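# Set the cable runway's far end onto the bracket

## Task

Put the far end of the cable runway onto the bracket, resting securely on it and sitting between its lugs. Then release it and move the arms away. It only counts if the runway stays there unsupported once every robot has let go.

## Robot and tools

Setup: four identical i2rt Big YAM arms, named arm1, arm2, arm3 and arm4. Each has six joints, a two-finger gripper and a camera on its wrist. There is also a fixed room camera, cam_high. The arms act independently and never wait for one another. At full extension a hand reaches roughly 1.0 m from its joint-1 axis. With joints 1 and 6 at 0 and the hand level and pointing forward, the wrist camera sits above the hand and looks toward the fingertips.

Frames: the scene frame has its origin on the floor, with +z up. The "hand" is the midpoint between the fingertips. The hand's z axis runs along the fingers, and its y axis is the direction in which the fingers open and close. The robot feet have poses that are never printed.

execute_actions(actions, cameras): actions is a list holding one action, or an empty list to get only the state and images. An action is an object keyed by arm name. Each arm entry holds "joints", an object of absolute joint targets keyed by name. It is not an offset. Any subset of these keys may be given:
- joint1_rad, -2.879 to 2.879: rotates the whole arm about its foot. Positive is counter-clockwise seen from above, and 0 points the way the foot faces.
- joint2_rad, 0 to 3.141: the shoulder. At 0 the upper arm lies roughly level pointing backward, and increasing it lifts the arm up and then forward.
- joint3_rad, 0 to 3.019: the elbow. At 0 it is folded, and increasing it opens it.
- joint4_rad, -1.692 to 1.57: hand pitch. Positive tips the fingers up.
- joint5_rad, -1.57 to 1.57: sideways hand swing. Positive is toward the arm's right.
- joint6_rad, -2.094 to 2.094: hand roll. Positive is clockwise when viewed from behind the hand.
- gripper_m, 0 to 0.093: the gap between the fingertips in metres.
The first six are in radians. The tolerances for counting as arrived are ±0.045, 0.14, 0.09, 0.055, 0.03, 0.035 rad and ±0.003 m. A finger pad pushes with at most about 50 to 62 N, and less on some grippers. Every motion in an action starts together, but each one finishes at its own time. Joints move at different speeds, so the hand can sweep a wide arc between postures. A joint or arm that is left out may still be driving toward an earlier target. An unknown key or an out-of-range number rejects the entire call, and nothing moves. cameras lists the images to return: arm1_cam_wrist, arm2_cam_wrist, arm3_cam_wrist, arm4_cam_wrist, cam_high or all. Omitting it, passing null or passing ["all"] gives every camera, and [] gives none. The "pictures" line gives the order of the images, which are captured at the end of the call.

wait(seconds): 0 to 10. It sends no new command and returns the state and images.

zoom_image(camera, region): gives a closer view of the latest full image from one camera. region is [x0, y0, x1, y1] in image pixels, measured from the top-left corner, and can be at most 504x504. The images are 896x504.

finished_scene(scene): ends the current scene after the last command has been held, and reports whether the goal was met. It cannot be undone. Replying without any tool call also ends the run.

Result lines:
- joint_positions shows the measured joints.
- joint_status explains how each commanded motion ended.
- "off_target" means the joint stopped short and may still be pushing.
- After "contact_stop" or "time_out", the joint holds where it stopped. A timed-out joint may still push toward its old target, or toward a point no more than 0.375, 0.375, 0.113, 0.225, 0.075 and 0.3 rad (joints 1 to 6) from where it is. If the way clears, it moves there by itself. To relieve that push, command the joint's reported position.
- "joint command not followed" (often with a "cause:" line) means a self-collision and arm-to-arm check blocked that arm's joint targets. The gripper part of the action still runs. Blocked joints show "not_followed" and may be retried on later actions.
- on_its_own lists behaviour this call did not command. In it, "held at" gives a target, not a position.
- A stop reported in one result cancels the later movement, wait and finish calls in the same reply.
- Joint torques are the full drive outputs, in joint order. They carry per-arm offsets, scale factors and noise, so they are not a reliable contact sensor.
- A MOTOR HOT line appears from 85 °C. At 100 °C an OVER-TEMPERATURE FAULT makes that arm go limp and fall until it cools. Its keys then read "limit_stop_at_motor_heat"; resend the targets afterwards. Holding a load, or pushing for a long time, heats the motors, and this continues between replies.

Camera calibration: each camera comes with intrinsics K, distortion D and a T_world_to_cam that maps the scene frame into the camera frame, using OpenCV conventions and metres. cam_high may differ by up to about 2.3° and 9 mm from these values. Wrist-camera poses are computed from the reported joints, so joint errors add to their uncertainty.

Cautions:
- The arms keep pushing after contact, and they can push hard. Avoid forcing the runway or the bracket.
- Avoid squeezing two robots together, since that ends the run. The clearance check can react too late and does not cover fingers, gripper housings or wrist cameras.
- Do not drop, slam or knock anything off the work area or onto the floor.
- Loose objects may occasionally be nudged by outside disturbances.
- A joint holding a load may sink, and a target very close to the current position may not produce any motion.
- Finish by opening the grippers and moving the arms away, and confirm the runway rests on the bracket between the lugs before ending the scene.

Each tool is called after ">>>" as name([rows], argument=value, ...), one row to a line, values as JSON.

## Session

>>> execute_actions(actions=[])

Scene clock: 0.00 s.
Joint torques (N m, as the arm reports them, + toward a larger angle): no reading
arm1.joint_positions: joint1_rad=-0.281 joint2_rad=+0.567 joint3_rad=+1.412 joint4_rad=-1.172 joint5_rad=-0.202 joint6_rad=-0.245 gripper_m=+0.095
arm1.joint_status: not commanded
arm1.hand: x=-0.9341 y=-0.2656 z=+1.3820 quat_wxyz=(-0.490, +0.556, -0.590, -0.321) (m; scene frame)
arm2.joint_positions: joint1_rad=+0.423 joint2_rad=+0.506 joint3_rad=+1.323 joint4_rad=-1.302 joint5_rad=+0.109 joint6_rad=+0.258 gripper_m=+0.094
arm2.joint_status: not commanded
arm2.hand: x=-0.2469 y=+0.3238 z=+1.3558 quat_wxyz=(-0.435, -0.596, -0.615, +0.280) (m; scene frame)
arm3.joint_positions: joint1_rad=+0.406 joint2_rad=+0.627 joint3_rad=+1.432 joint4_rad=-1.450 joint5_rad=-0.201 joint6_rad=+0.412 gripper_m=+0.095
arm3.joint_status: not commanded
arm3.hand: x=+0.4782 y=-0.3858 z=+1.3100 quat_wxyz=(-0.043, +0.707, -0.538, -0.457) (m; scene frame)
arm4.joint_positions: joint1_rad=-0.038 joint2_rad=+0.531 joint3_rad=+1.396 joint4_rad=-1.322 joint5_rad=+0.039 joint6_rad=-0.372 gripper_m=+0.094
arm4.joint_status: not commanded
arm4.hand: x=+1.2338 y=+0.3005 z=+1.3581 quat_wxyz=(-0.303, -0.454, -0.718, +0.432) (m; scene frame)
pictures: arm1_cam_wrist, arm2_cam_wrist, arm3_cam_wrist, arm4_cam_wrist, cam_high
camera_calibration (this result's frames):
arm1_cam_wrist: T_world_to_cam=[[0.964007, -0.190951, 0.185007, 0.590481], [-0.0491083, -0.811748, -0.581939, 0.549166], [0.261301, 0.551908, -0.791909, 1.60594], [0, 0, 0, 1]] pos_world=[-0.961892, -0.327791, 1.48209]
arm2_cam_wrist: T_world_to_cam=[[-0.975517, -0.136506, -0.17243, 0.0408956], [-0.0520739, 0.905124, -0.421946, 0.265333], [0.213669, -0.402637, -0.890073, 1.50773], [0, 0, 0, 1]] pos_world=[-0.268444, 0.372492, 1.461]
arm3_cam_wrist: T_world_to_cam=[[0.799937, 0.414746, -0.43369, 0.344568], [0.34127, -0.908885, -0.239716, -0.192456], [-0.493595, 0.043752, -0.86859, 1.51107], [0, 0, 0, 1]] pos_world=[0.535903, -0.383941, 1.4158]
arm4_cam_wrist: T_world_to_cam=[[-0.91442, -0.212641, 0.344412, 0.720899], [-0.352669, 0.836143, -0.420106, 0.758785], [-0.198646, -0.505617, -0.839578, 1.65985], [0, 0, 0, 1]] pos_world=[1.25653, 0.358089, 1.46406]
Images, in order (width x height): arm1_cam_wrist 896x504, arm2_cam_wrist 896x504, arm3_cam_wrist 896x504, arm4_cam_wrist 896x504, cam_high 896x504.

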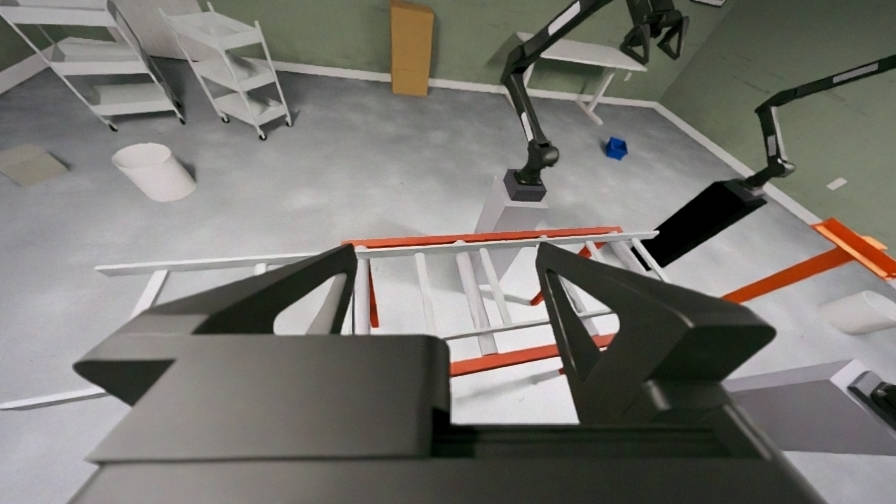

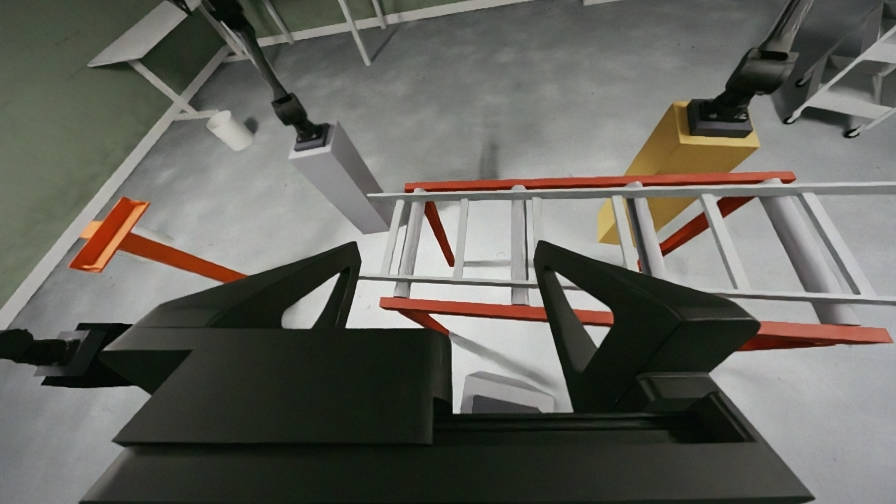

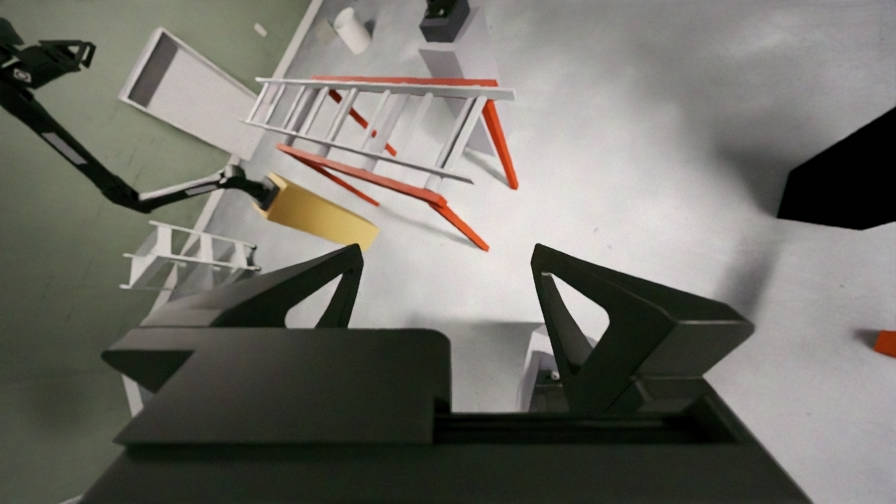

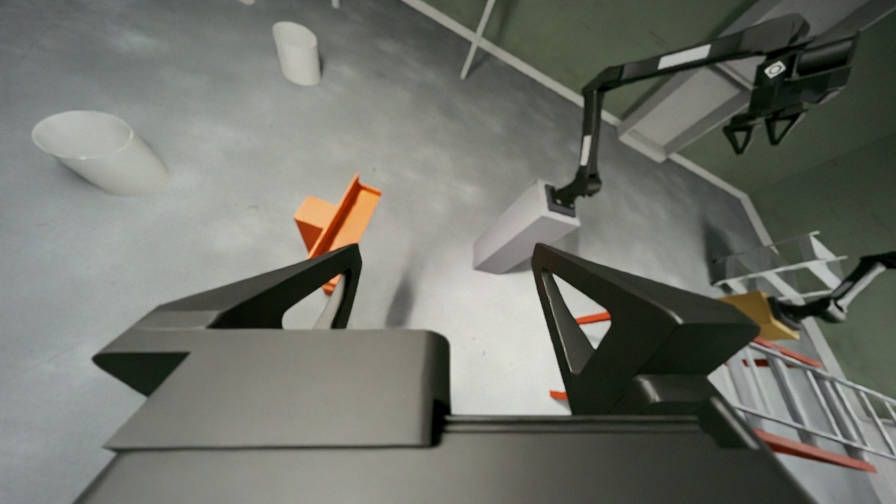

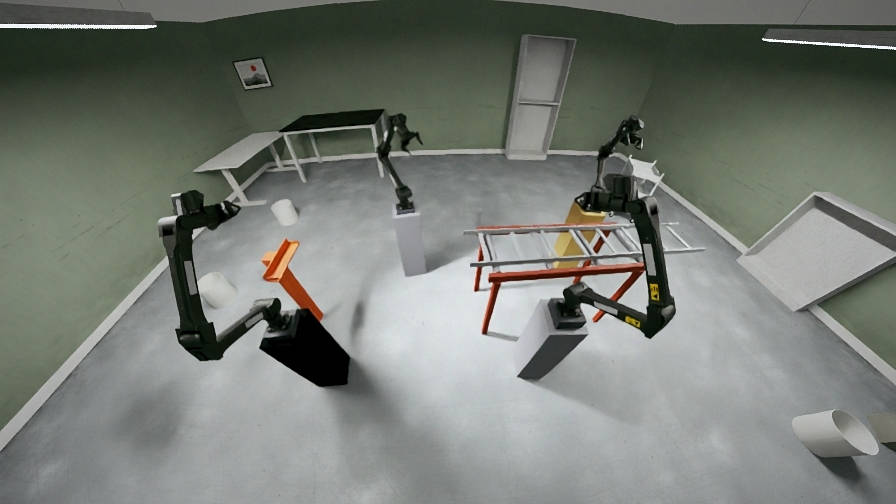

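>>> execute_actions([
  {"arm3":{"joints":{"joint1_rad":0.703,"joint2_rad":1.99,"joint3_rad":1.82,"joint4_rad":-1.358,"joint5_rad":0,"joint6_rad":-0.70,"gripper_m":0.06}},"arm4":{"joints":{"joint1_rad":0.215,"joint2_rad":1.39,"joint3_rad":1.245,"joint4_rad":-1.385,"joint5_rad":0,"joint6_rad":1.92,"gripper_m":0.06}},"arm2":{"joints":{"joint1_rad":1.3,"joint2_rad":1.0,"joint3_rad":1.5,"joint4_rad":-0.6,"joint5_rad":-0.25,"joint6_rad":0}}},
], cameras=["arm3_cam_wrist","arm4_cam_wrist","arm2_cam_wrist"])

Scene clock: 13.30 s.
Joint torques (N m, as the arm reports them, + toward a larger angle): arm1=[-1.12  3.83 11.04  2.87 -0.05  0.09] | arm2=[ 1.11 -3.24 11.23  2.02 -0.1  -0.17] | arm3=[  0.15 -22.83  10.97   1.02   0.06  -0.2 ] | arm4=[ 0.82 -9.8   7.72 -0.47 -0.11  0.03]
arm1.joint_positions: joint1_rad=-0.281 joint2_rad=+0.567 joint3_rad=+1.412 joint4_rad=-1.172 joint5_rad=-0.202 joint6_rad=-0.245 gripper_m=+0.095
arm1.joint_status: not commanded
arm1.hand: x=-0.9341 y=-0.2656 z=+1.3820 quat_wxyz=(-0.490, +0.556, -0.590, -0.321) (m; scene frame)
arm2.joint_positions: joint1_rad=+1.301 joint2_rad=+1.007 joint3_rad=+1.468 joint4_rad=-0.620 joint5_rad=-0.249 joint6_rad=+0.014 gripper_m=+0.094
arm2.joint_status: all done
arm2.hand: x=+0.1459 y=+0.4070 z=+1.4363 quat_wxyz=(-0.650, -0.054, -0.758, +0.011) (m; scene frame)
arm3.joint_positions: joint1_rad=+0.695 joint2_rad=+2.000 joint3_rad=+1.805 joint4_rad=-1.363 joint5_rad=-0.004 joint6_rad=-0.691 gripper_m=+0.060
arm3.joint_status: all done
arm3.hand: x=+0.1484 y=-0.1415 z=+0.9043 quat_wxyz=(-0.008, +1.000, -0.006, -0.009) (m; scene frame)
arm4.joint_positions: joint1_rad=+0.211 joint2_rad=+1.397 joint3_rad=+1.237 joint4_rad=-1.368 joint5_rad=+0.003 joint6_rad=+1.908 gripper_m=+0.060
arm4.joint_status: all done
arm4.hand: x=+1.3579 y=+0.1121 z=+1.0031 quat_wxyz=(-0.019, -1.000, -0.003, -0.004) (m; scene frame)
pictures: arm2_cam_wrist, arm3_cam_wrist, arm4_cam_wrist
camera_calibration (this result's frames):
arm2_cam_wrist: T_world_to_cam=[[-0.0931511, -0.99438, -0.0503049, 0.494341], [-0.705632, 0.101578, -0.701259, 1.06799], [0.702428, -0.0298263, -0.711129, 1.04891], [0, 0, 0, 1]] pos_world=[0.062871, 0.414364, 1.51972]
arm3_cam_wrist: T_world_to_cam=[[0.0154804, 0.999766, 0.015103, 0.124506], [0.833502, -0.0212464, 0.552108, -0.618577], [0.552299, 0.00404155, -0.833636, 0.792828], [0, 0, 0, 1]] pos_world=[0.0757793, -0.140823, 1.00057]
arm4_cam_wrist: T_world_to_cam=[[-0.00256084, 0.999321, -0.0367509, -0.0752093], [0.812485, 0.0235043, 0.582508, -1.68584], [0.582976, -0.0283678, -0.811994, 0.148686], [0, 0, 0, 1]] pos_world=[1.28285, 0.119001, 1.09998]
Images, in order (width x height): arm2_cam_wrist 896x504, arm3_cam_wrist 896x504, arm4_cam_wrist 896x504.

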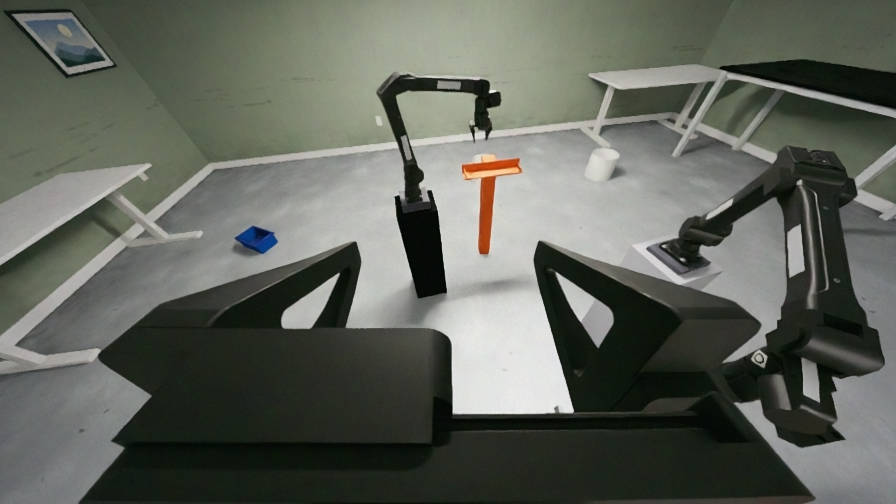

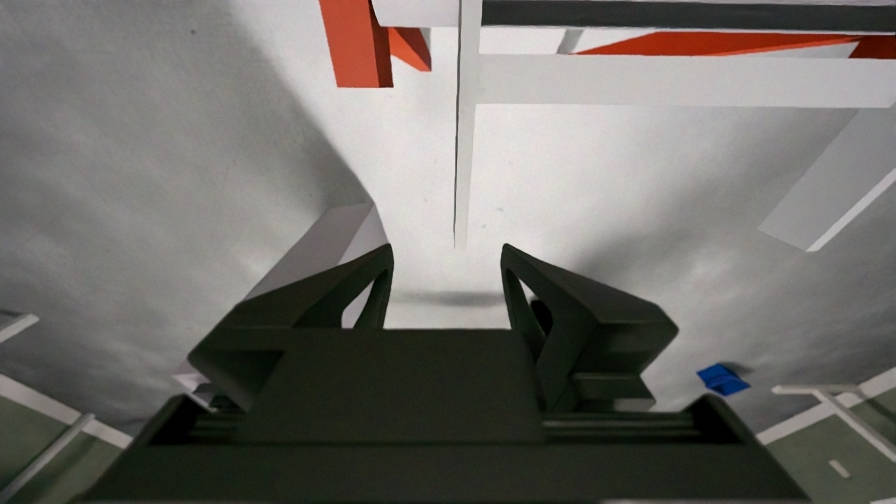

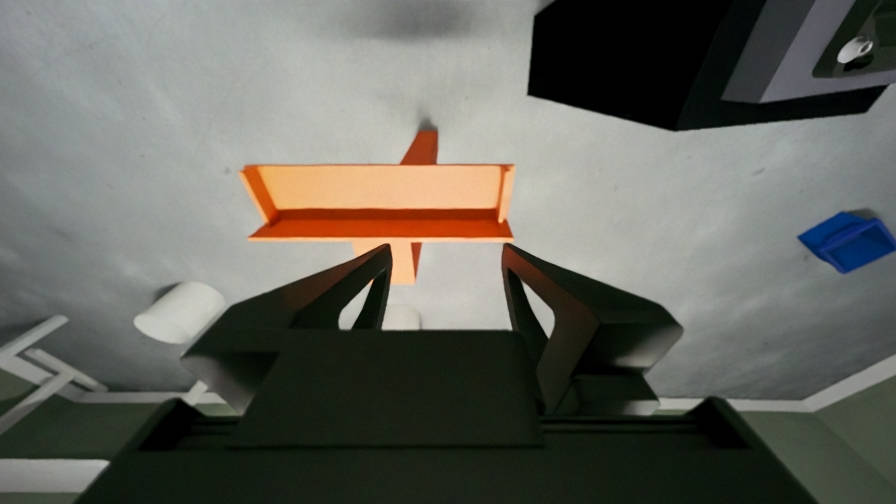

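>>> execute_actions([
  {"arm3":{"joints":{"joint1_rad":0.67,"joint2_rad":2.11,"joint3_rad":1.70,"joint4_rad":-1.14}}},
], cameras=["arm3_cam_wrist"])

Scene clock: 26.20 s.
Joint torques (N m, as the arm reports them, + toward a larger angle): arm1=[-1.1   3.87 11.06  2.86 -0.05  0.08] | arm2=[ 0.92 -3.33 11.12  2.05 -0.09 -0.14] | arm3=[ -1.49 -23.23   9.59   1.35   0.05  -0.19] | arm4=[ 0.9  -9.67  7.73 -0.48 -0.11  0.06]
arm1.joint_positions: joint1_rad=-0.281 joint2_rad=+0.567 joint3_rad=+1.412 joint4_rad=-1.172 joint5_rad=-0.202 joint6_rad=-0.245 gripper_m=+0.095
arm1.joint_status: not commanded
arm1.hand: x=-0.9341 y=-0.2656 z=+1.3820 quat_wxyz=(-0.490, +0.556, -0.590, -0.321) (m; scene frame)
arm2.joint_positions: joint1_rad=+1.301 joint2_rad=+1.007 joint3_rad=+1.468 joint4_rad=-0.620 joint5_rad=-0.249 joint6_rad=+0.014 gripper_m=+0.094
arm2.joint_status: not commanded
arm2.hand: x=+0.1459 y=+0.4070 z=+1.4363 quat_wxyz=(-0.650, -0.054, -0.758, +0.011) (m; scene frame)
arm3.joint_positions: joint1_rad=+0.679 joint2_rad=+2.118 joint3_rad=+1.694 joint4_rad=-1.155 joint5_rad=-0.004 joint6_rad=-0.692 gripper_m=+0.060
arm3.joint_status: all done
arm3.hand: x=+0.1510 y=-0.1303 z=+0.7928 quat_wxyz=(-0.001, +1.000, -0.013, -0.001) (m; scene frame)
arm4.joint_positions: joint1_rad=+0.211 joint2_rad=+1.397 joint3_rad=+1.237 joint4_rad=-1.368 joint5_rad=+0.003 joint6_rad=+1.908 gripper_m=+0.060
arm4.joint_status: not commanded
arm4.hand: x=+1.3579 y=+0.1121 z=+1.0031 quat_wxyz=(-0.019, -1.000, -0.002, -0.004) (m; scene frame)
pictures: arm3_cam_wrist
camera_calibration (this result's frames):
arm3_cam_wrist: T_world_to_cam=[[0.0306887, 0.999527, 0.00174559, 0.123205], [0.824037, -0.0262889, 0.565926, -0.569202], [0.565704, -0.0159291, -0.824455, 0.686483], [0, 0, 0, 1]] pos_world=[0.0769169, -0.127176, 0.887885]
Images, in order (width x height): arm3_cam_wrist 896x504.

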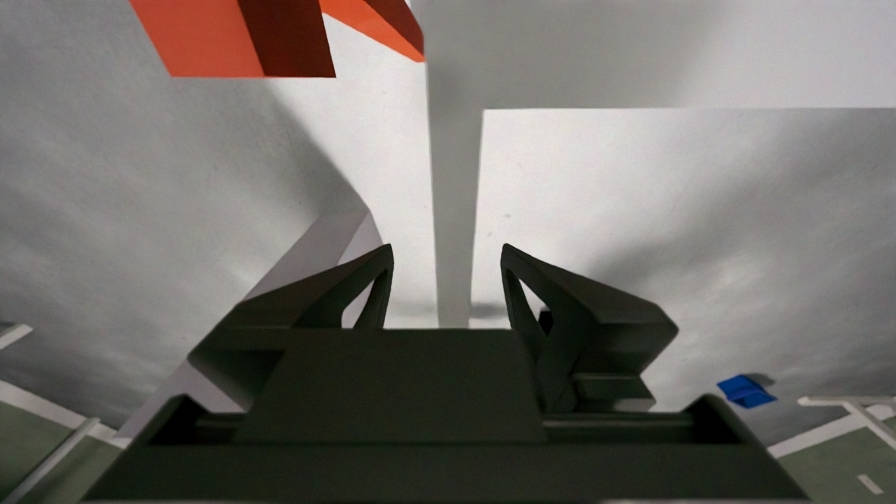

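>>> execute_actions([
  {"arm3":{"joints":{"gripper_m":0}}},
], cameras=[])

>>> execute_actions([
  {"arm3":{"joints":{"joint1_rad":0.51,"joint2_rad":1.878,"joint3_rad":1.35,"joint4_rad":-1.025,"joint6_rad":-0.878}}},
], cameras=[])

>>> execute_actions([
  {"arm3":{"joints":{"joint1_rad":0.265,"joint2_rad":1.705,"joint3_rad":1.105,"joint4_rad":-0.95,"joint6_rad":-1.125}}},
], cameras=[])

>>> execute_actions([
  {"arm3":{"joints":{"joint1_rad":-0.051,"joint2_rad":1.61,"joint3_rad":0.99,"joint4_rad":-0.92,"joint6_rad":-1.44}}},
], cameras=[])

>>> execute_actions([
  {"arm3":{"joints":{"joint1_rad":-0.365,"joint2_rad":1.625,"joint3_rad":1.005,"joint4_rad":-0.92,"joint6_rad":-1.76}},"arm4":{"joints":{"joint1_rad":-1.129,"joint2_rad":2.04,"joint3_rad":1.85,"joint4_rad":-1.30,"joint6_rad":0.58}}},
], cameras=[])

>>> execute_actions([
  {"arm3":{"joints":{"joint1_rad":-0.64,"joint2_rad":1.72,"joint3_rad":1.14,"joint4_rad":-0.955,"joint6_rad":-2.035}}},
], cameras=["arm4_cam_wrist","cam_high"])

Scene clock: 44.20 s.
Joint torques (N m, as the arm reports them, + toward a larger angle): arm1=[-1.16  3.88 11.06  2.87 -0.05  0.09] | arm2=[ 0.72 -2.73 11.16  1.99 -0.11 -0.16] | arm3=[ -0.96 -23.08   9.46   1.14  -0.2   -0.09] | arm4=[ 0.95 -9.73  7.72 -0.49 -0.1   0.06]
arm1.joint_positions: joint1_rad=-0.281 joint2_rad=+0.567 joint3_rad=+1.412 joint4_rad=-1.172 joint5_rad=-0.202 joint6_rad=-0.245 gripper_m=+0.095
arm1.joint_status: not commanded
arm1.hand: x=-0.9341 y=-0.2656 z=+1.3820 quat_wxyz=(-0.490, +0.556, -0.590, -0.321) (m; scene frame)
arm2.joint_positions: joint1_rad=+1.301 joint2_rad=+1.007 joint3_rad=+1.468 joint4_rad=-0.620 joint5_rad=-0.249 joint6_rad=+0.014 gripper_m=+0.094
arm2.joint_status: not commanded
arm2.hand: x=+0.1459 y=+0.4070 z=+1.4363 quat_wxyz=(-0.650, -0.054, -0.758, +0.011) (m; scene frame)
arm3.joint_positions: joint1_rad=+0.678 joint2_rad=+2.118 joint3_rad=+1.694 joint4_rad=-1.149 joint5_rad=+0.001 joint6_rad=-0.703 gripper_m=+0.008
arm3.joint_status: gripper_m off_target (ended at +0.008, target +0.000)
arm3.hand: x=+0.1509 y=-0.1282 z=+0.7928 quat_wxyz=(-0.005, +1.000, -0.008, -0.002) (m; scene frame)
arm4.joint_positions: joint1_rad=+0.211 joint2_rad=+1.397 joint3_rad=+1.237 joint4_rad=-1.368 joint5_rad=+0.003 joint6_rad=+1.908 gripper_m=+0.060
arm4.joint_status: not commanded
arm4.hand: x=+1.3579 y=+0.1121 z=+1.0031 quat_wxyz=(-0.019, -1.000, -0.002, -0.004) (m; scene frame)
pictures: none
No camera images: the call's "cameras" was empty. Leave "cameras" out to get every camera's image.

Scene clock: 45.77 s.
Joint torques (N m, as the arm reports them, + toward a larger angle): arm1=[-1.14  3.89 11.06  2.86 -0.05  0.09] | arm2=[ 0.89 -3.49 11.04  1.91 -0.11 -0.15] | arm3=[  1.12 -19.6   11.45   0.17  -0.22   0.02] | arm4=[ 0.92 -9.69  7.73 -0.51 -0.11  0.06]
arm1.joint_positions: joint1_rad=-0.281 joint2_rad=+0.567 joint3_rad=+1.412 joint4_rad=-1.172 joint5_rad=-0.202 joint6_rad=-0.245 gripper_m=+0.095
arm1.joint_status: not commanded
arm1.hand: x=-0.9341 y=-0.2656 z=+1.3820 quat_wxyz=(-0.490, +0.556, -0.590, -0.321) (m; scene frame)
arm2.joint_positions: joint1_rad=+1.301 joint2_rad=+1.007 joint3_rad=+1.468 joint4_rad=-0.620 joint5_rad=-0.249 joint6_rad=+0.014 gripper_m=+0.094
arm2.joint_status: not commanded
arm2.hand: x=+0.1459 y=+0.4070 z=+1.4363 quat_wxyz=(-0.650, -0.054, -0.758, +0.011) (m; scene frame)
arm3.joint_positions: joint1_rad=+0.489 joint2_rad=+1.893 joint3_rad=+1.314 joint4_rad=-1.011 joint5_rad=+0.001 joint6_rad=-0.894 gripper_m=+0.008
arm3.joint_status: all done
arm3.hand: x=+0.3003 y=-0.1288 z=+0.7899 quat_wxyz=(+0.002, +1.000, -0.008, +0.003) (m; scene frame)
arm4.joint_positions: joint1_rad=+0.211 joint2_rad=+1.397 joint3_rad=+1.237 joint4_rad=-1.368 joint5_rad=+0.003 joint6_rad=+1.908 gripper_m=+0.060
arm4.joint_status: not commanded
arm4.hand: x=+1.3579 y=+0.1121 z=+1.0031 quat_wxyz=(-0.019, -1.000, -0.002, -0.004) (m; scene frame)
pictures: none
No camera images: the call's "cameras" was empty. Leave "cameras" out to get every camera's image.

Scene clock: 47.53 s.
Joint torques (N m, as the arm reports them, + toward a larger angle): arm1=[-1.14  3.82 11.07  2.86 -0.05  0.09] | arm2=[ 0.81 -2.8  11.15  2.02 -0.08 -0.16] | arm3=[  0.22 -17.71  10.94  -0.11  -0.44  -0.14] | arm4=[ 0.84 -9.68  7.75 -0.47 -0.11  0.06]
arm1.joint_positions: joint1_rad=-0.281 joint2_rad=+0.567 joint3_rad=+1.412 joint4_rad=-1.172 joint5_rad=-0.202 joint6_rad=-0.245 gripper_m=+0.095
arm1.joint_status: not commanded
arm1.hand: x=-0.9341 y=-0.2656 z=+1.3820 quat_wxyz=(-0.490, +0.556, -0.590, -0.321) (m; scene frame)
arm2.joint_positions: joint1_rad=+1.301 joint2_rad=+1.007 joint3_rad=+1.468 joint4_rad=-0.620 joint5_rad=-0.249 joint6_rad=+0.014 gripper_m=+0.094
arm2.joint_status: not commanded
arm2.hand: x=+0.1459 y=+0.4070 z=+1.4363 quat_wxyz=(-0.650, -0.054, -0.758, +0.011) (m; scene frame)
arm3.joint_positions: joint1_rad=+0.258 joint2_rad=+1.732 joint3_rad=+1.069 joint4_rad=-0.929 joint5_rad=+0.006 joint6_rad=-1.123 gripper_m=+0.008
arm3.joint_status: all done
arm3.hand: x=+0.4353 y=-0.1348 z=+0.7879 quat_wxyz=(+0.003, +1.000, -0.009, +0.004) (m; scene frame)
arm4.joint_positions: joint1_rad=+0.211 joint2_rad=+1.397 joint3_rad=+1.237 joint4_rad=-1.368 joint5_rad=+0.003 joint6_rad=+1.908 gripper_m=+0.060
arm4.joint_status: not commanded
arm4.hand: x=+1.3579 y=+0.1121 z=+1.0031 quat_wxyz=(-0.019, -1.000, -0.002, -0.004) (m; scene frame)
pictures: none
No camera images: the call's "cameras" was empty. Leave "cameras" out to get every camera's image.

Scene clock: 49.33 s.
Joint torques (N m, as the arm reports them, + toward a larger angle): arm1=[-1.09  3.83 11.07  2.86 -0.05  0.09] | arm2=[ 1.   -3.38 11.08  1.96 -0.06 -0.13] | arm3=[ -1.03 -17.47  10.21   0.49  -0.51  -0.31] | arm4=[ 0.92 -9.64  7.76 -0.44 -0.11  0.06]
arm1.joint_positions: joint1_rad=-0.281 joint2_rad=+0.567 joint3_rad=+1.412 joint4_rad=-1.172 joint5_rad=-0.202 joint6_rad=-0.245 gripper_m=+0.095
arm1.joint_status: not commanded
arm1.hand: x=-0.9341 y=-0.2656 z=+1.3820 quat_wxyz=(-0.490, +0.556, -0.590, -0.321) (m; scene frame)
arm2.joint_positions: joint1_rad=+1.301 joint2_rad=+1.007 joint3_rad=+1.468 joint4_rad=-0.620 joint5_rad=-0.249 joint6_rad=+0.014 gripper_m=+0.094
arm2.joint_status: not commanded
arm2.hand: x=+0.1459 y=+0.4070 z=+1.4363 quat_wxyz=(-0.650, -0.054, -0.758, +0.011) (m; scene frame)
arm3.joint_positions: joint1_rad=-0.041 joint2_rad=+1.652 joint3_rad=+0.960 joint4_rad=-0.916 joint5_rad=+0.007 joint6_rad=-1.418 gripper_m=+0.008
arm3.joint_status: all done
arm3.hand: x=+0.5681 y=-0.1382 z=+0.7876 quat_wxyz=(+0.013, +1.000, -0.010, +0.003) (m; scene frame)
arm4.joint_positions: joint1_rad=+0.211 joint2_rad=+1.397 joint3_rad=+1.237 joint4_rad=-1.368 joint5_rad=+0.003 joint6_rad=+1.908 gripper_m=+0.060
arm4.joint_status: not commanded
arm4.hand: x=+1.3579 y=+0.1121 z=+1.0031 quat_wxyz=(-0.019, -1.000, -0.002, -0.004) (m; scene frame)
pictures: none
No camera images: the call's "cameras" was empty. Leave "cameras" out to get every camera's image.

Scene clock: 52.63 s.
Joint torques (N m, as the arm reports them, + toward a larger angle): arm1=[-1.15  3.86 11.05  2.85 -0.05  0.09] | arm2=[ 1.35 -3.51 11.09  1.96 -0.11 -0.13] | arm3=[ -0.14 -16.34  10.92   0.88  -0.85  -0.3 ] | arm4=[  1.03 -19.79   7.17   0.06   0.09   0.04]
arm1.joint_positions: joint1_rad=-0.281 joint2_rad=+0.567 joint3_rad=+1.412 joint4_rad=-1.172 joint5_rad=-0.202 joint6_rad=-0.245 gripper_m=+0.095
arm1.joint_status: not commanded
arm1.hand: x=-0.9341 y=-0.2656 z=+1.3820 quat_wxyz=(-0.490, +0.556, -0.590, -0.321) (m; scene frame)
arm2.joint_positions: joint1_rad=+1.301 joint2_rad=+1.007 joint3_rad=+1.468 joint4_rad=-0.620 joint5_rad=-0.249 joint6_rad=+0.014 gripper_m=+0.094
arm2.joint_status: not commanded
arm2.hand: x=+0.1459 y=+0.4070 z=+1.4363 quat_wxyz=(-0.650, -0.054, -0.758, +0.011) (m; scene frame)
arm3.joint_positions: joint1_rad=-0.366 joint2_rad=+1.656 joint3_rad=+0.966 joint4_rad=-0.927 joint5_rad=+0.014 joint6_rad=-1.740 gripper_m=+0.008
arm3.joint_status: all done
arm3.hand: x=+0.7005 y=-0.1432 z=+0.7873 quat_wxyz=(+0.018, +1.000, -0.012, +0.000) (m; scene frame)
arm4.joint_positions: joint1_rad=-0.783 joint2_rad=+2.082 joint3_rad=+1.787 joint4_rad=-1.303 joint5_rad=-0.001 joint6_rad=+1.061 gripper_m=+0.060
arm4.joint_status: joint1_rad time_out (moved -0.993 of -1.340); joint6_rad time_out (moved -0.847 of -1.328); the others done
arm4.on_its_own: joint1_rad is held at -0.775, not at your -1.129, since a time_out; joint6_rad is held at +1.070, not at your +0.580, since a time_out
arm4.hand: x=+0.8413 y=+0.0027 z=+0.8669 quat_wxyz=(+0.012, -0.997, +0.071, -0.006) (m; scene frame)
pictures: none
joint command not followed: on one or more control steps a check withheld the commanded joint targets of the arm4 arm, and it was not sent them on those steps.
cause: the commanded joint targets would bring a part of the robot too close to another arm (this arm's wrist (the part past joint 4) and the other arm's wrist (the part past joint 4)); next, command targets that bring no part of the robot closer to that arm.
No camera images: the call's "cameras" was empty. Leave "cameras" out to get every camera's image.

not run: a stop came earlier in this reply.

>>> execute_actions([
  {"arm4":{"joints":{"joint2_rad":1.6,"joint3_rad":1.6,"joint4_rad":-1.5}}},
], cameras=[])

>>> execute_actions([
  {"arm4":{"joints":{"joint1_rad":-1.129,"joint6_rad":0.58}},"arm3":{"joints":{"joint1_rad":-0.64,"joint2_rad":1.72,"joint3_rad":1.15,"joint4_rad":-0.955,"joint6_rad":-2.035}}},
], cameras=[])

>>> execute_actions([
  {"arm4":{"joints":{"joint2_rad":2.05,"joint3_rad":1.85,"joint4_rad":-1.29}}},
], cameras=["arm4_cam_wrist","cam_high"])

Scene clock: 59.90 s.
Joint torques (N m, as the arm reports them, + toward a larger angle): arm1=[-1.16  3.86 11.06  2.87 -0.05  0.09] | arm2=[ 0.89 -3.15 11.07  2.09 -0.08 -0.14] | arm3=[ -0.21 -16.4   10.91   0.88  -0.85  -0.3 ] | arm4=[  1.09 -12.5    8.26  -0.29   0.08   0.02]
arm1.joint_positions: joint1_rad=-0.281 joint2_rad=+0.567 joint3_rad=+1.412 joint4_rad=-1.172 joint5_rad=-0.202 joint6_rad=-0.245 gripper_m=+0.095
arm1.joint_status: not commanded
arm1.hand: x=-0.9341 y=-0.2656 z=+1.3820 quat_wxyz=(-0.490, +0.556, -0.590, -0.321) (m; scene frame)
arm2.joint_positions: joint1_rad=+1.301 joint2_rad=+1.007 joint3_rad=+1.468 joint4_rad=-0.620 joint5_rad=-0.249 joint6_rad=+0.014 gripper_m=+0.094
arm2.joint_status: not commanded
arm2.hand: x=+0.1459 y=+0.4070 z=+1.4363 quat_wxyz=(-0.650, -0.054, -0.758, +0.011) (m; scene frame)
arm3.joint_positions: joint1_rad=-0.366 joint2_rad=+1.656 joint3_rad=+0.966 joint4_rad=-0.927 joint5_rad=+0.014 joint6_rad=-1.740 gripper_m=+0.008
arm3.joint_status: not commanded
arm3.hand: x=+0.7005 y=-0.1432 z=+0.7873 quat_wxyz=(+0.018, +1.000, -0.012, +0.000) (m; scene frame)
arm4.joint_positions: joint1_rad=-0.783 joint2_rad=+1.601 joint3_rad=+1.588 joint4_rad=-1.486 joint5_rad=-0.001 joint6_rad=+1.061 gripper_m=+0.060
arm4.joint_status: all done
arm4.on_its_own: joint1_rad is held at -0.775, not at your -1.129, since a time_out; joint6_rad is held at +1.070, not at your +0.580, since a time_out
arm4.hand: x=+0.9174 y=+0.1011 z=+1.0529 quat_wxyz=(-0.029, -0.997, +0.071, +0.021) (m; scene frame)
pictures: none
No camera images: the call's "cameras" was empty. Leave "cameras" out to get every camera's image.

Scene clock: 61.53 s.
Joint torques (N m, as the arm reports them, + toward a larger angle): arm1=[-1.12  3.85 11.06  2.87 -0.05  0.09] | arm2=[ 0.96 -2.94 11.17  1.99 -0.1  -0.14] | arm3=[  0.98 -18.95  10.91   0.77  -0.84  -0.09] | arm4=[  0.73 -12.65   8.26  -0.23   0.01  -0.2 ]
arm1.joint_positions: joint1_rad=-0.281 joint2_rad=+0.567 joint3_rad=+1.412 joint4_rad=-1.172 joint5_rad=-0.202 joint6_rad=-0.245 gripper_m=+0.095
arm1.joint_status: not commanded
arm1.hand: x=-0.9341 y=-0.2656 z=+1.3820 quat_wxyz=(-0.490, +0.556, -0.590, -0.321) (m; scene frame)
arm2.joint_positions: joint1_rad=+1.301 joint2_rad=+1.007 joint3_rad=+1.468 joint4_rad=-0.620 joint5_rad=-0.249 joint6_rad=+0.014 gripper_m=+0.094
arm2.joint_status: not commanded
arm2.hand: x=+0.1459 y=+0.4070 z=+1.4363 quat_wxyz=(-0.650, -0.054, -0.758, +0.011) (m; scene frame)
arm3.joint_positions: joint1_rad=-0.656 joint2_rad=+1.756 joint3_rad=+1.114 joint4_rad=-0.959 joint5_rad=+0.014 joint6_rad=-2.038 gripper_m=+0.008
arm3.joint_status: all done
arm3.hand: x=+0.8349 y=-0.1369 z=+0.7889 quat_wxyz=(+0.011, +1.000, -0.008, -0.004) (m; scene frame)
arm4.joint_positions: joint1_rad=-1.131 joint2_rad=+1.601 joint3_rad=+1.588 joint4_rad=-1.486 joint5_rad=+0.000 joint6_rad=+0.592 gripper_m=+0.060
arm4.joint_status: all done
arm4.hand: x=+0.7996 y=+0.2290 z=+1.0538 quat_wxyz=(-0.019, -0.999, +0.010, +0.032) (m; scene frame)
pictures: none
No camera images: the call's "cameras" was empty. Leave "cameras" out to get every camera's image.

Scene clock: 62.93 s.
Joint torques (N m, as the arm reports them, + toward a larger angle): arm1=[-1.12  3.81 11.05  2.87 -0.05  0.09] | arm2=[ 1.24 -3.04 11.14  1.97 -0.13 -0.14] | arm3=[  0.97 -18.9   10.91   0.77  -0.84  -0.1 ] | arm4=[  0.71 -21.46  10.04   0.54   0.    -0.18]
arm1.joint_positions: joint1_rad=-0.281 joint2_rad=+0.567 joint3_rad=+1.412 joint4_rad=-1.172 joint5_rad=-0.202 joint6_rad=-0.245 gripper_m=+0.095
arm1.joint_status: not commanded
arm1.hand: x=-0.9341 y=-0.2656 z=+1.3820 quat_wxyz=(-0.490, +0.556, -0.590, -0.321) (m; scene frame)
arm2.joint_positions: joint1_rad=+1.301 joint2_rad=+1.007 joint3_rad=+1.468 joint4_rad=-0.620 joint5_rad=-0.249 joint6_rad=+0.014 gripper_m=+0.094
arm2.joint_status: not commanded
arm2.hand: x=+0.1459 y=+0.4070 z=+1.4363 quat_wxyz=(-0.650, -0.054, -0.758, +0.011) (m; scene frame)
arm3.joint_positions: joint1_rad=-0.656 joint2_rad=+1.756 joint3_rad=+1.114 joint4_rad=-0.959 joint5_rad=+0.014 joint6_rad=-2.038 gripper_m=+0.008
arm3.joint_status: not commanded
arm3.hand: x=+0.8349 y=-0.1369 z=+0.7889 quat_wxyz=(+0.011, +1.000, -0.008, -0.004) (m; scene frame)
arm4.joint_positions: joint1_rad=-1.131 joint2_rad=+2.084 joint3_rad=+1.809 joint4_rad=-1.303 joint5_rad=+0.000 joint6_rad=+0.591 gripper_m=+0.060
arm4.joint_status: all done
arm4.hand: x=+0.6876 y=+0.1580 z=+0.8749 quat_wxyz=(+0.003, -1.000, +0.010, -0.001) (m; scene frame)
pictures: arm4_cam_wrist, cam_high
camera_calibration (this result's frames):
arm4_cam_wrist: T_world_to_cam=[[0.0221255, 0.999725, 0.00771318, -0.183428], [0.815794, -0.0225135, 0.577904, -1.05863], [0.577919, -0.00649407, -0.816068, 0.44024], [0, 0, 0, 1]] pos_world=[0.613258, 0.162403, 0.972467]
Images, in order (width x height): arm4_cam_wrist 896x504, cam_high 896x504.

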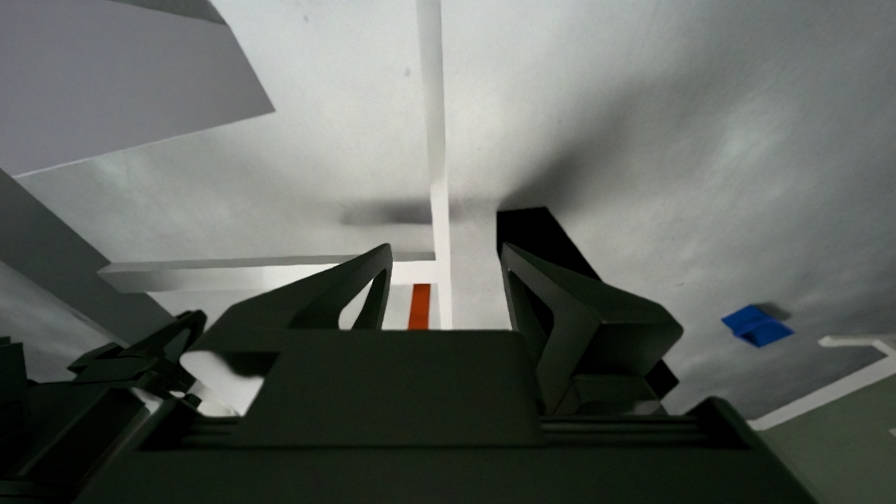

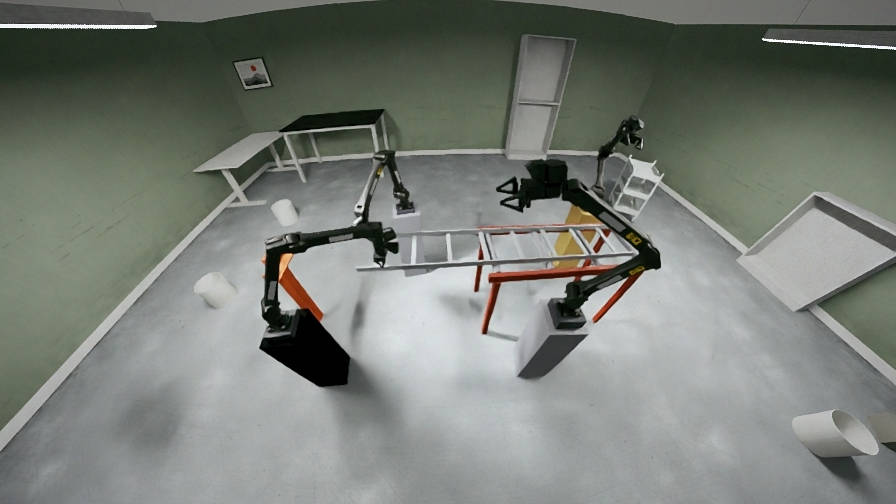

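>>> execute_actions([
  {"arm4":{"joints":{"joint2_rad":2.17,"joint3_rad":1.73,"joint4_rad":-1.112}}},
], cameras=["arm4_cam_wrist"])

Scene clock: 69.10 s.
Joint torques (N m, as the arm reports them, + toward a larger angle): arm1=[-1.1   3.83 11.07  2.87 -0.05  0.09] | arm2=[ 0.52 -3.38 11.04  2.03 -0.08 -0.13] | arm3=[  0.96 -19.03  10.92   0.77  -0.83  -0.09] | arm4=[  0.48 -20.99   6.98   0.66  -0.01  -0.18]
arm1.joint_positions: joint1_rad=-0.281 joint2_rad=+0.567 joint3_rad=+1.412 joint4_rad=-1.172 joint5_rad=-0.202 joint6_rad=-0.245 gripper_m=+0.095
arm1.joint_status: not commanded
arm1.hand: x=-0.9341 y=-0.2656 z=+1.3820 quat_wxyz=(-0.490, +0.556, -0.590, -0.321) (m; scene frame)
arm2.joint_positions: joint1_rad=+1.301 joint2_rad=+1.007 joint3_rad=+1.468 joint4_rad=-0.620 joint5_rad=-0.249 joint6_rad=+0.014 gripper_m=+0.094
arm2.joint_status: not commanded
arm2.hand: x=+0.1459 y=+0.4070 z=+1.4363 quat_wxyz=(-0.650, -0.054, -0.758, +0.011) (m; scene frame)
arm3.joint_positions: joint1_rad=-0.656 joint2_rad=+1.756 joint3_rad=+1.114 joint4_rad=-0.959 joint5_rad=+0.014 joint6_rad=-2.038 gripper_m=+0.008
arm3.joint_status: not commanded
arm3.hand: x=+0.8349 y=-0.1368 z=+0.7889 quat_wxyz=(+0.011, +1.000, -0.008, -0.004) (m; scene frame)
arm4.joint_positions: joint1_rad=-1.131 joint2_rad=+2.191 joint3_rad=+1.722 joint4_rad=-1.130 joint5_rad=+0.000 joint6_rad=+0.591 gripper_m=+0.060
arm4.joint_status: all done
arm4.hand: x=+0.6890 y=+0.1595 z=+0.7776 quat_wxyz=(+0.009, -1.000, +0.010, -0.010) (m; scene frame)
pictures: arm4_cam_wrist
camera_calibration (this result's frames):
arm4_cam_wrist: T_world_to_cam=[[0.0219537, 0.999547, 0.0206091, -0.194068], [0.804828, -0.0298987, 0.592754, -1.0063], [0.593102, 0.00357367, -0.80512, 0.339446], [0, 0, 0, 1]] pos_world=[0.612832, 0.16268, 0.873783]
Images, in order (width x height): arm4_cam_wrist 896x504.

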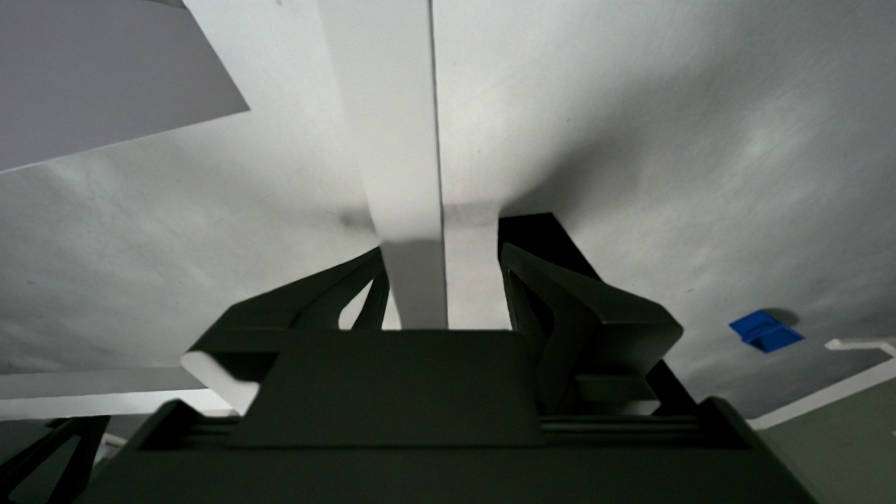

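>>> execute_actions([
  {"arm4":{"joints":{"joint2_rad":2.145,"joint4_rad":-1.09}}},
], cameras=[])

>>> execute_actions([
  {"arm4":{"joints":{"gripper_m":0}}},
], cameras=[])

>>> execute_actions([
  {"arm3":{"joints":{"gripper_m":0.06,"joint2_rad":1.745,"joint3_rad":1.12}}},
], cameras=["arm4_cam_wrist"])

Scene clock: 75.97 s.
Joint torques (N m, as the arm reports them, + toward a larger angle): arm1=[-1.08  3.87 11.05  2.85 -0.05  0.09] | arm2=[ 1.29 -2.9  11.24  1.91 -0.1  -0.16] | arm3=[  0.93 -18.9   10.92   0.76  -0.83  -0.1 ] | arm4=[  0.77 -22.56   7.09   0.76   0.    -0.18]
arm1.joint_positions: joint1_rad=-0.281 joint2_rad=+0.567 joint3_rad=+1.412 joint4_rad=-1.172 joint5_rad=-0.202 joint6_rad=-0.245 gripper_m=+0.095
arm1.joint_status: not commanded
arm1.hand: x=-0.9341 y=-0.2656 z=+1.3820 quat_wxyz=(-0.490, +0.556, -0.590, -0.321) (m; scene frame)
arm2.joint_positions: joint1_rad=+1.301 joint2_rad=+1.007 joint3_rad=+1.468 joint4_rad=-0.620 joint5_rad=-0.249 joint6_rad=+0.014 gripper_m=+0.094
arm2.joint_status: not commanded
arm2.hand: x=+0.1459 y=+0.4070 z=+1.4363 quat_wxyz=(-0.650, -0.054, -0.758, +0.011) (m; scene frame)
arm3.joint_positions: joint1_rad=-0.656 joint2_rad=+1.756 joint3_rad=+1.114 joint4_rad=-0.959 joint5_rad=+0.014 joint6_rad=-2.038 gripper_m=+0.008
arm3.joint_status: not commanded
arm3.hand: x=+0.8349 y=-0.1368 z=+0.7889 quat_wxyz=(+0.011, +1.000, -0.008, -0.004) (m; scene frame)
arm4.joint_positions: joint1_rad=-1.131 joint2_rad=+2.185 joint3_rad=+1.722 joint4_rad=-1.109 joint5_rad=+0.000 joint6_rad=+0.591 gripper_m=+0.060
arm4.joint_status: all done
arm4.hand: x=+0.6840 y=+0.1562 z=+0.7813 quat_wxyz=(+0.002, -1.000, +0.010, +0.001) (m; scene frame)
pictures: none
No camera images: the call's "cameras" was empty. Leave "cameras" out to get every camera's image.

Scene clock: 76.60 s.
Joint torques (N m, as the arm reports them, + toward a larger angle): arm1=[-1.08  3.85 11.07  2.86 -0.05  0.08] | arm2=[ 0.95 -3.16 11.18  1.99 -0.08 -0.14] | arm3=[  0.99 -18.95  10.94   0.74  -0.82  -0.09] | arm4=[  0.61 -22.4    7.08   0.65   0.03   0.13]
arm1.joint_positions: joint1_rad=-0.281 joint2_rad=+0.567 joint3_rad=+1.412 joint4_rad=-1.172 joint5_rad=-0.202 joint6_rad=-0.245 gripper_m=+0.095
arm1.joint_status: not commanded
arm1.hand: x=-0.9341 y=-0.2656 z=+1.3820 quat_wxyz=(-0.490, +0.556, -0.590, -0.321) (m; scene frame)
arm2.joint_positions: joint1_rad=+1.301 joint2_rad=+1.007 joint3_rad=+1.468 joint4_rad=-0.620 joint5_rad=-0.249 joint6_rad=+0.014 gripper_m=+0.094
arm2.joint_status: not commanded
arm2.hand: x=+0.1459 y=+0.4070 z=+1.4363 quat_wxyz=(-0.650, -0.054, -0.758, +0.011) (m; scene frame)
arm3.joint_positions: joint1_rad=-0.656 joint2_rad=+1.756 joint3_rad=+1.114 joint4_rad=-0.958 joint5_rad=+0.013 joint6_rad=-2.038 gripper_m=+0.008
arm3.joint_status: not commanded
arm3.hand: x=+0.8348 y=-0.1367 z=+0.7888 quat_wxyz=(+0.011, +1.000, -0.008, -0.004) (m; scene frame)
arm4.joint_positions: joint1_rad=-1.130 joint2_rad=+2.185 joint3_rad=+1.722 joint4_rad=-1.105 joint5_rad=-0.001 joint6_rad=+0.561 gripper_m=+0.007
arm4.joint_status: gripper_m off_target (ended at +0.007, target +0.000)
arm4.hand: x=+0.6837 y=+0.1547 z=+0.7813 quat_wxyz=(+0.000, -1.000, -0.006, +0.003) (m; scene frame)
pictures: none
No camera images: the call's "cameras" was empty. Leave "cameras" out to get every camera's image.

Scene clock: 77.23 s.
Joint torques (N m, as the arm reports them, + toward a larger angle): arm1=[-1.15  3.91 11.07  2.86 -0.05  0.09] | arm2=[ 0.85 -3.21 11.13  1.98 -0.12 -0.15] | arm3=[  0.69 -16.72   8.31   0.75  -0.36  -0.09] | arm4=[  0.64 -22.28   7.07   0.64   0.03   0.15]
arm1.joint_positions: joint1_rad=-0.281 joint2_rad=+0.567 joint3_rad=+1.412 joint4_rad=-1.172 joint5_rad=-0.202 joint6_rad=-0.245 gripper_m=+0.095
arm1.joint_status: not commanded
arm1.hand: x=-0.9341 y=-0.2656 z=+1.3820 quat_wxyz=(-0.490, +0.556, -0.590, -0.321) (m; scene frame)
arm2.joint_positions: joint1_rad=+1.301 joint2_rad=+1.007 joint3_rad=+1.468 joint4_rad=-0.620 joint5_rad=-0.249 joint6_rad=+0.014 gripper_m=+0.094
arm2.joint_status: not commanded
arm2.hand: x=+0.1459 y=+0.4070 z=+1.4363 quat_wxyz=(-0.650, -0.054, -0.758, +0.011) (m; scene frame)
arm3.joint_positions: joint1_rad=-0.652 joint2_rad=+1.752 joint3_rad=+1.114 joint4_rad=-0.958 joint5_rad=+0.004 joint6_rad=-2.038 gripper_m=+0.060
arm3.joint_status: all done
arm3.hand: x=+0.8320 y=-0.1346 z=+0.7909 quat_wxyz=(+0.007, +1.000, -0.006, -0.007) (m; scene frame)
arm4.joint_positions: joint1_rad=-1.130 joint2_rad=+2.185 joint3_rad=+1.722 joint4_rad=-1.105 joint5_rad=-0.001 joint6_rad=+0.561 gripper_m=+0.007
arm4.joint_status: not commanded
arm4.hand: x=+0.6837 y=+0.1547 z=+0.7813 quat_wxyz=(+0.000, -1.000, -0.006, +0.003) (m; scene frame)
pictures: arm4_cam_wrist
camera_calibration (this result's frames):
arm4_cam_wrist: T_world_to_cam=[[-0.00915437, 0.999954, 0.00287848, -0.154248], [0.819941, 0.00585861, 0.572419, -1.00434], [0.572376, 0.00760032, -0.819956, 0.370682], [0, 0, 0, 1]] pos_world=[0.609919, 0.157307, 0.879291]
Images, in order (width x height): arm4_cam_wrist 896x504.

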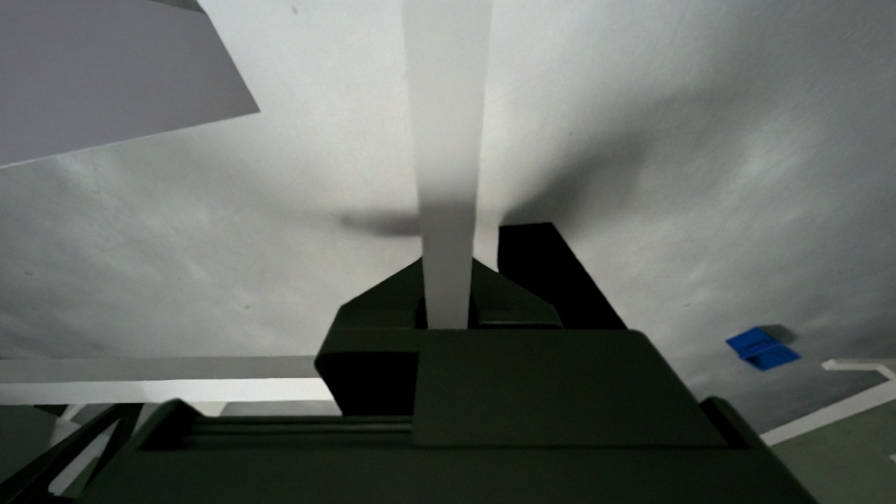

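>>> execute_actions([
  {"arm3":{"joints":{"joint2_rad":1.60,"joint3_rad":1.23,"joint4_rad":-1.16}}},
], cameras=[])

>>> execute_actions([
  {"arm3":{"joints":{"joint1_rad":0.183,"joint2_rad":1.54,"joint3_rad":1.12,"joint4_rad":-1.14,"joint6_rad":1.938}}},
], cameras=["arm3_cam_wrist"])

Scene clock: 87.77 s.
Joint torques (N m, as the arm reports them, + toward a larger angle): arm1=[-1.11  3.81 11.06  2.86 -0.05  0.09] | arm2=[ 0.96 -3.41 11.09  1.95 -0.1  -0.16] | arm3=[  0.67 -13.75  11.37   0.16  -0.36  -0.08] | arm4=[  0.66 -22.33   7.06   0.62   0.03   0.14]
arm1.joint_positions: joint1_rad=-0.281 joint2_rad=+0.567 joint3_rad=+1.412 joint4_rad=-1.172 joint5_rad=-0.202 joint6_rad=-0.245 gripper_m=+0.095
arm1.joint_status: not commanded
arm1.hand: x=-0.9341 y=-0.2656 z=+1.3820 quat_wxyz=(-0.490, +0.556, -0.590, -0.321) (m; scene frame)
arm2.joint_positions: joint1_rad=+1.301 joint2_rad=+1.007 joint3_rad=+1.468 joint4_rad=-0.620 joint5_rad=-0.249 joint6_rad=+0.014 gripper_m=+0.094
arm2.joint_status: not commanded
arm2.hand: x=+0.1459 y=+0.4070 z=+1.4363 quat_wxyz=(-0.650, -0.054, -0.758, +0.011) (m; scene frame)
arm3.joint_positions: joint1_rad=-0.652 joint2_rad=+1.592 joint3_rad=+1.203 joint4_rad=-1.146 joint5_rad=+0.004 joint6_rad=-2.038 gripper_m=+0.060
arm3.joint_status: all done
arm3.hand: x=+0.8337 y=-0.1336 z=+0.8903 quat_wxyz=(-0.021, +1.000, -0.006, +0.007) (m; scene frame)
arm4.joint_positions: joint1_rad=-1.130 joint2_rad=+2.185 joint3_rad=+1.722 joint4_rad=-1.105 joint5_rad=-0.001 joint6_rad=+0.561 gripper_m=+0.007
arm4.joint_status: not commanded
arm4.hand: x=+0.6837 y=+0.1547 z=+0.7813 quat_wxyz=(+0.000, -1.000, -0.006, +0.003) (m; scene frame)
pictures: none
No camera images: the call's "cameras" was empty. Leave "cameras" out to get every camera's image.

Scene clock: 90.80 s.
Joint torques (N m, as the arm reports them, + toward a larger angle): arm1=[-1.08  3.9  11.06  2.87 -0.05  0.09] | arm2=[ 1.06 -2.83 11.26  2.14 -0.12 -0.15] | arm3=[ -0.38 -13.67   8.12   0.92  -0.01  -0.1 ] | arm4=[  0.54 -22.38   7.1    0.63   0.03   0.14]
arm1.joint_positions: joint1_rad=-0.281 joint2_rad=+0.567 joint3_rad=+1.412 joint4_rad=-1.172 joint5_rad=-0.202 joint6_rad=-0.245 gripper_m=+0.095
arm1.joint_status: not commanded
arm1.hand: x=-0.9341 y=-0.2656 z=+1.3820 quat_wxyz=(-0.490, +0.556, -0.590, -0.321) (m; scene frame)
arm2.joint_positions: joint1_rad=+1.301 joint2_rad=+1.007 joint3_rad=+1.468 joint4_rad=-0.620 joint5_rad=-0.249 joint6_rad=+0.014 gripper_m=+0.094
arm2.joint_status: not commanded
arm2.hand: x=+0.1459 y=+0.4070 z=+1.4363 quat_wxyz=(-0.650, -0.054, -0.758, +0.011) (m; scene frame)
arm3.joint_positions: joint1_rad=+0.184 joint2_rad=+1.542 joint3_rad=+1.129 joint4_rad=-1.146 joint5_rad=+0.001 joint6_rad=+1.929 gripper_m=+0.060
arm3.joint_status: all done
arm3.hand: x=+0.4703 y=-0.1366 z=+0.8870 quat_wxyz=(+0.005, +0.000, -1.000, -0.011) (m; scene frame)
arm4.joint_positions: joint1_rad=-1.130 joint2_rad=+2.185 joint3_rad=+1.722 joint4_rad=-1.105 joint5_rad=-0.001 joint6_rad=+0.561 gripper_m=+0.007
arm4.joint_status: not commanded
arm4.hand: x=+0.6837 y=+0.1547 z=+0.7813 quat_wxyz=(+0.000, -1.000, -0.006, +0.003) (m; scene frame)
pictures: arm3_cam_wrist
camera_calibration (this result's frames):
arm3_cam_wrist: T_world_to_cam=[[-0.00511412, -0.999729, -0.022731, -0.11502], [-0.817878, -0.00889737, 0.575323, -0.119511], [-0.575369, 0.0215335, -0.817611, 1.11913], [0, 0, 0, 1]] pos_world=[0.545581, -0.140151, 0.981159]
Images, in order (width x height): arm3_cam_wrist 896x504.

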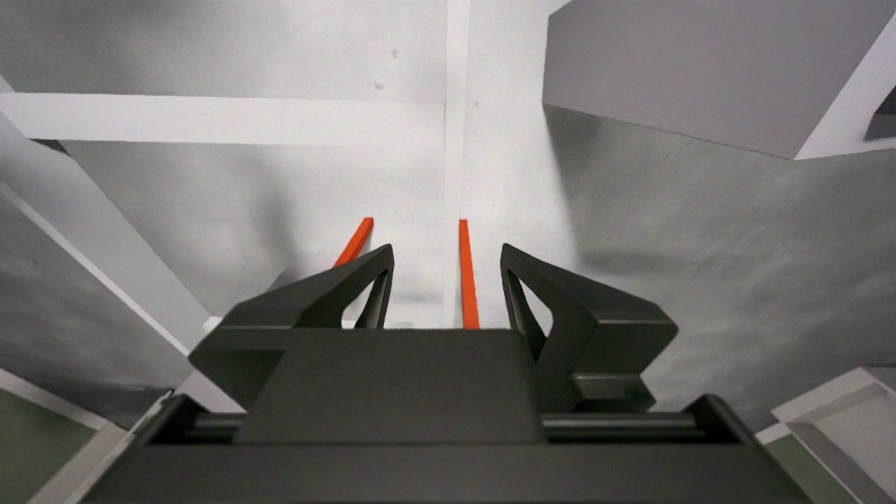

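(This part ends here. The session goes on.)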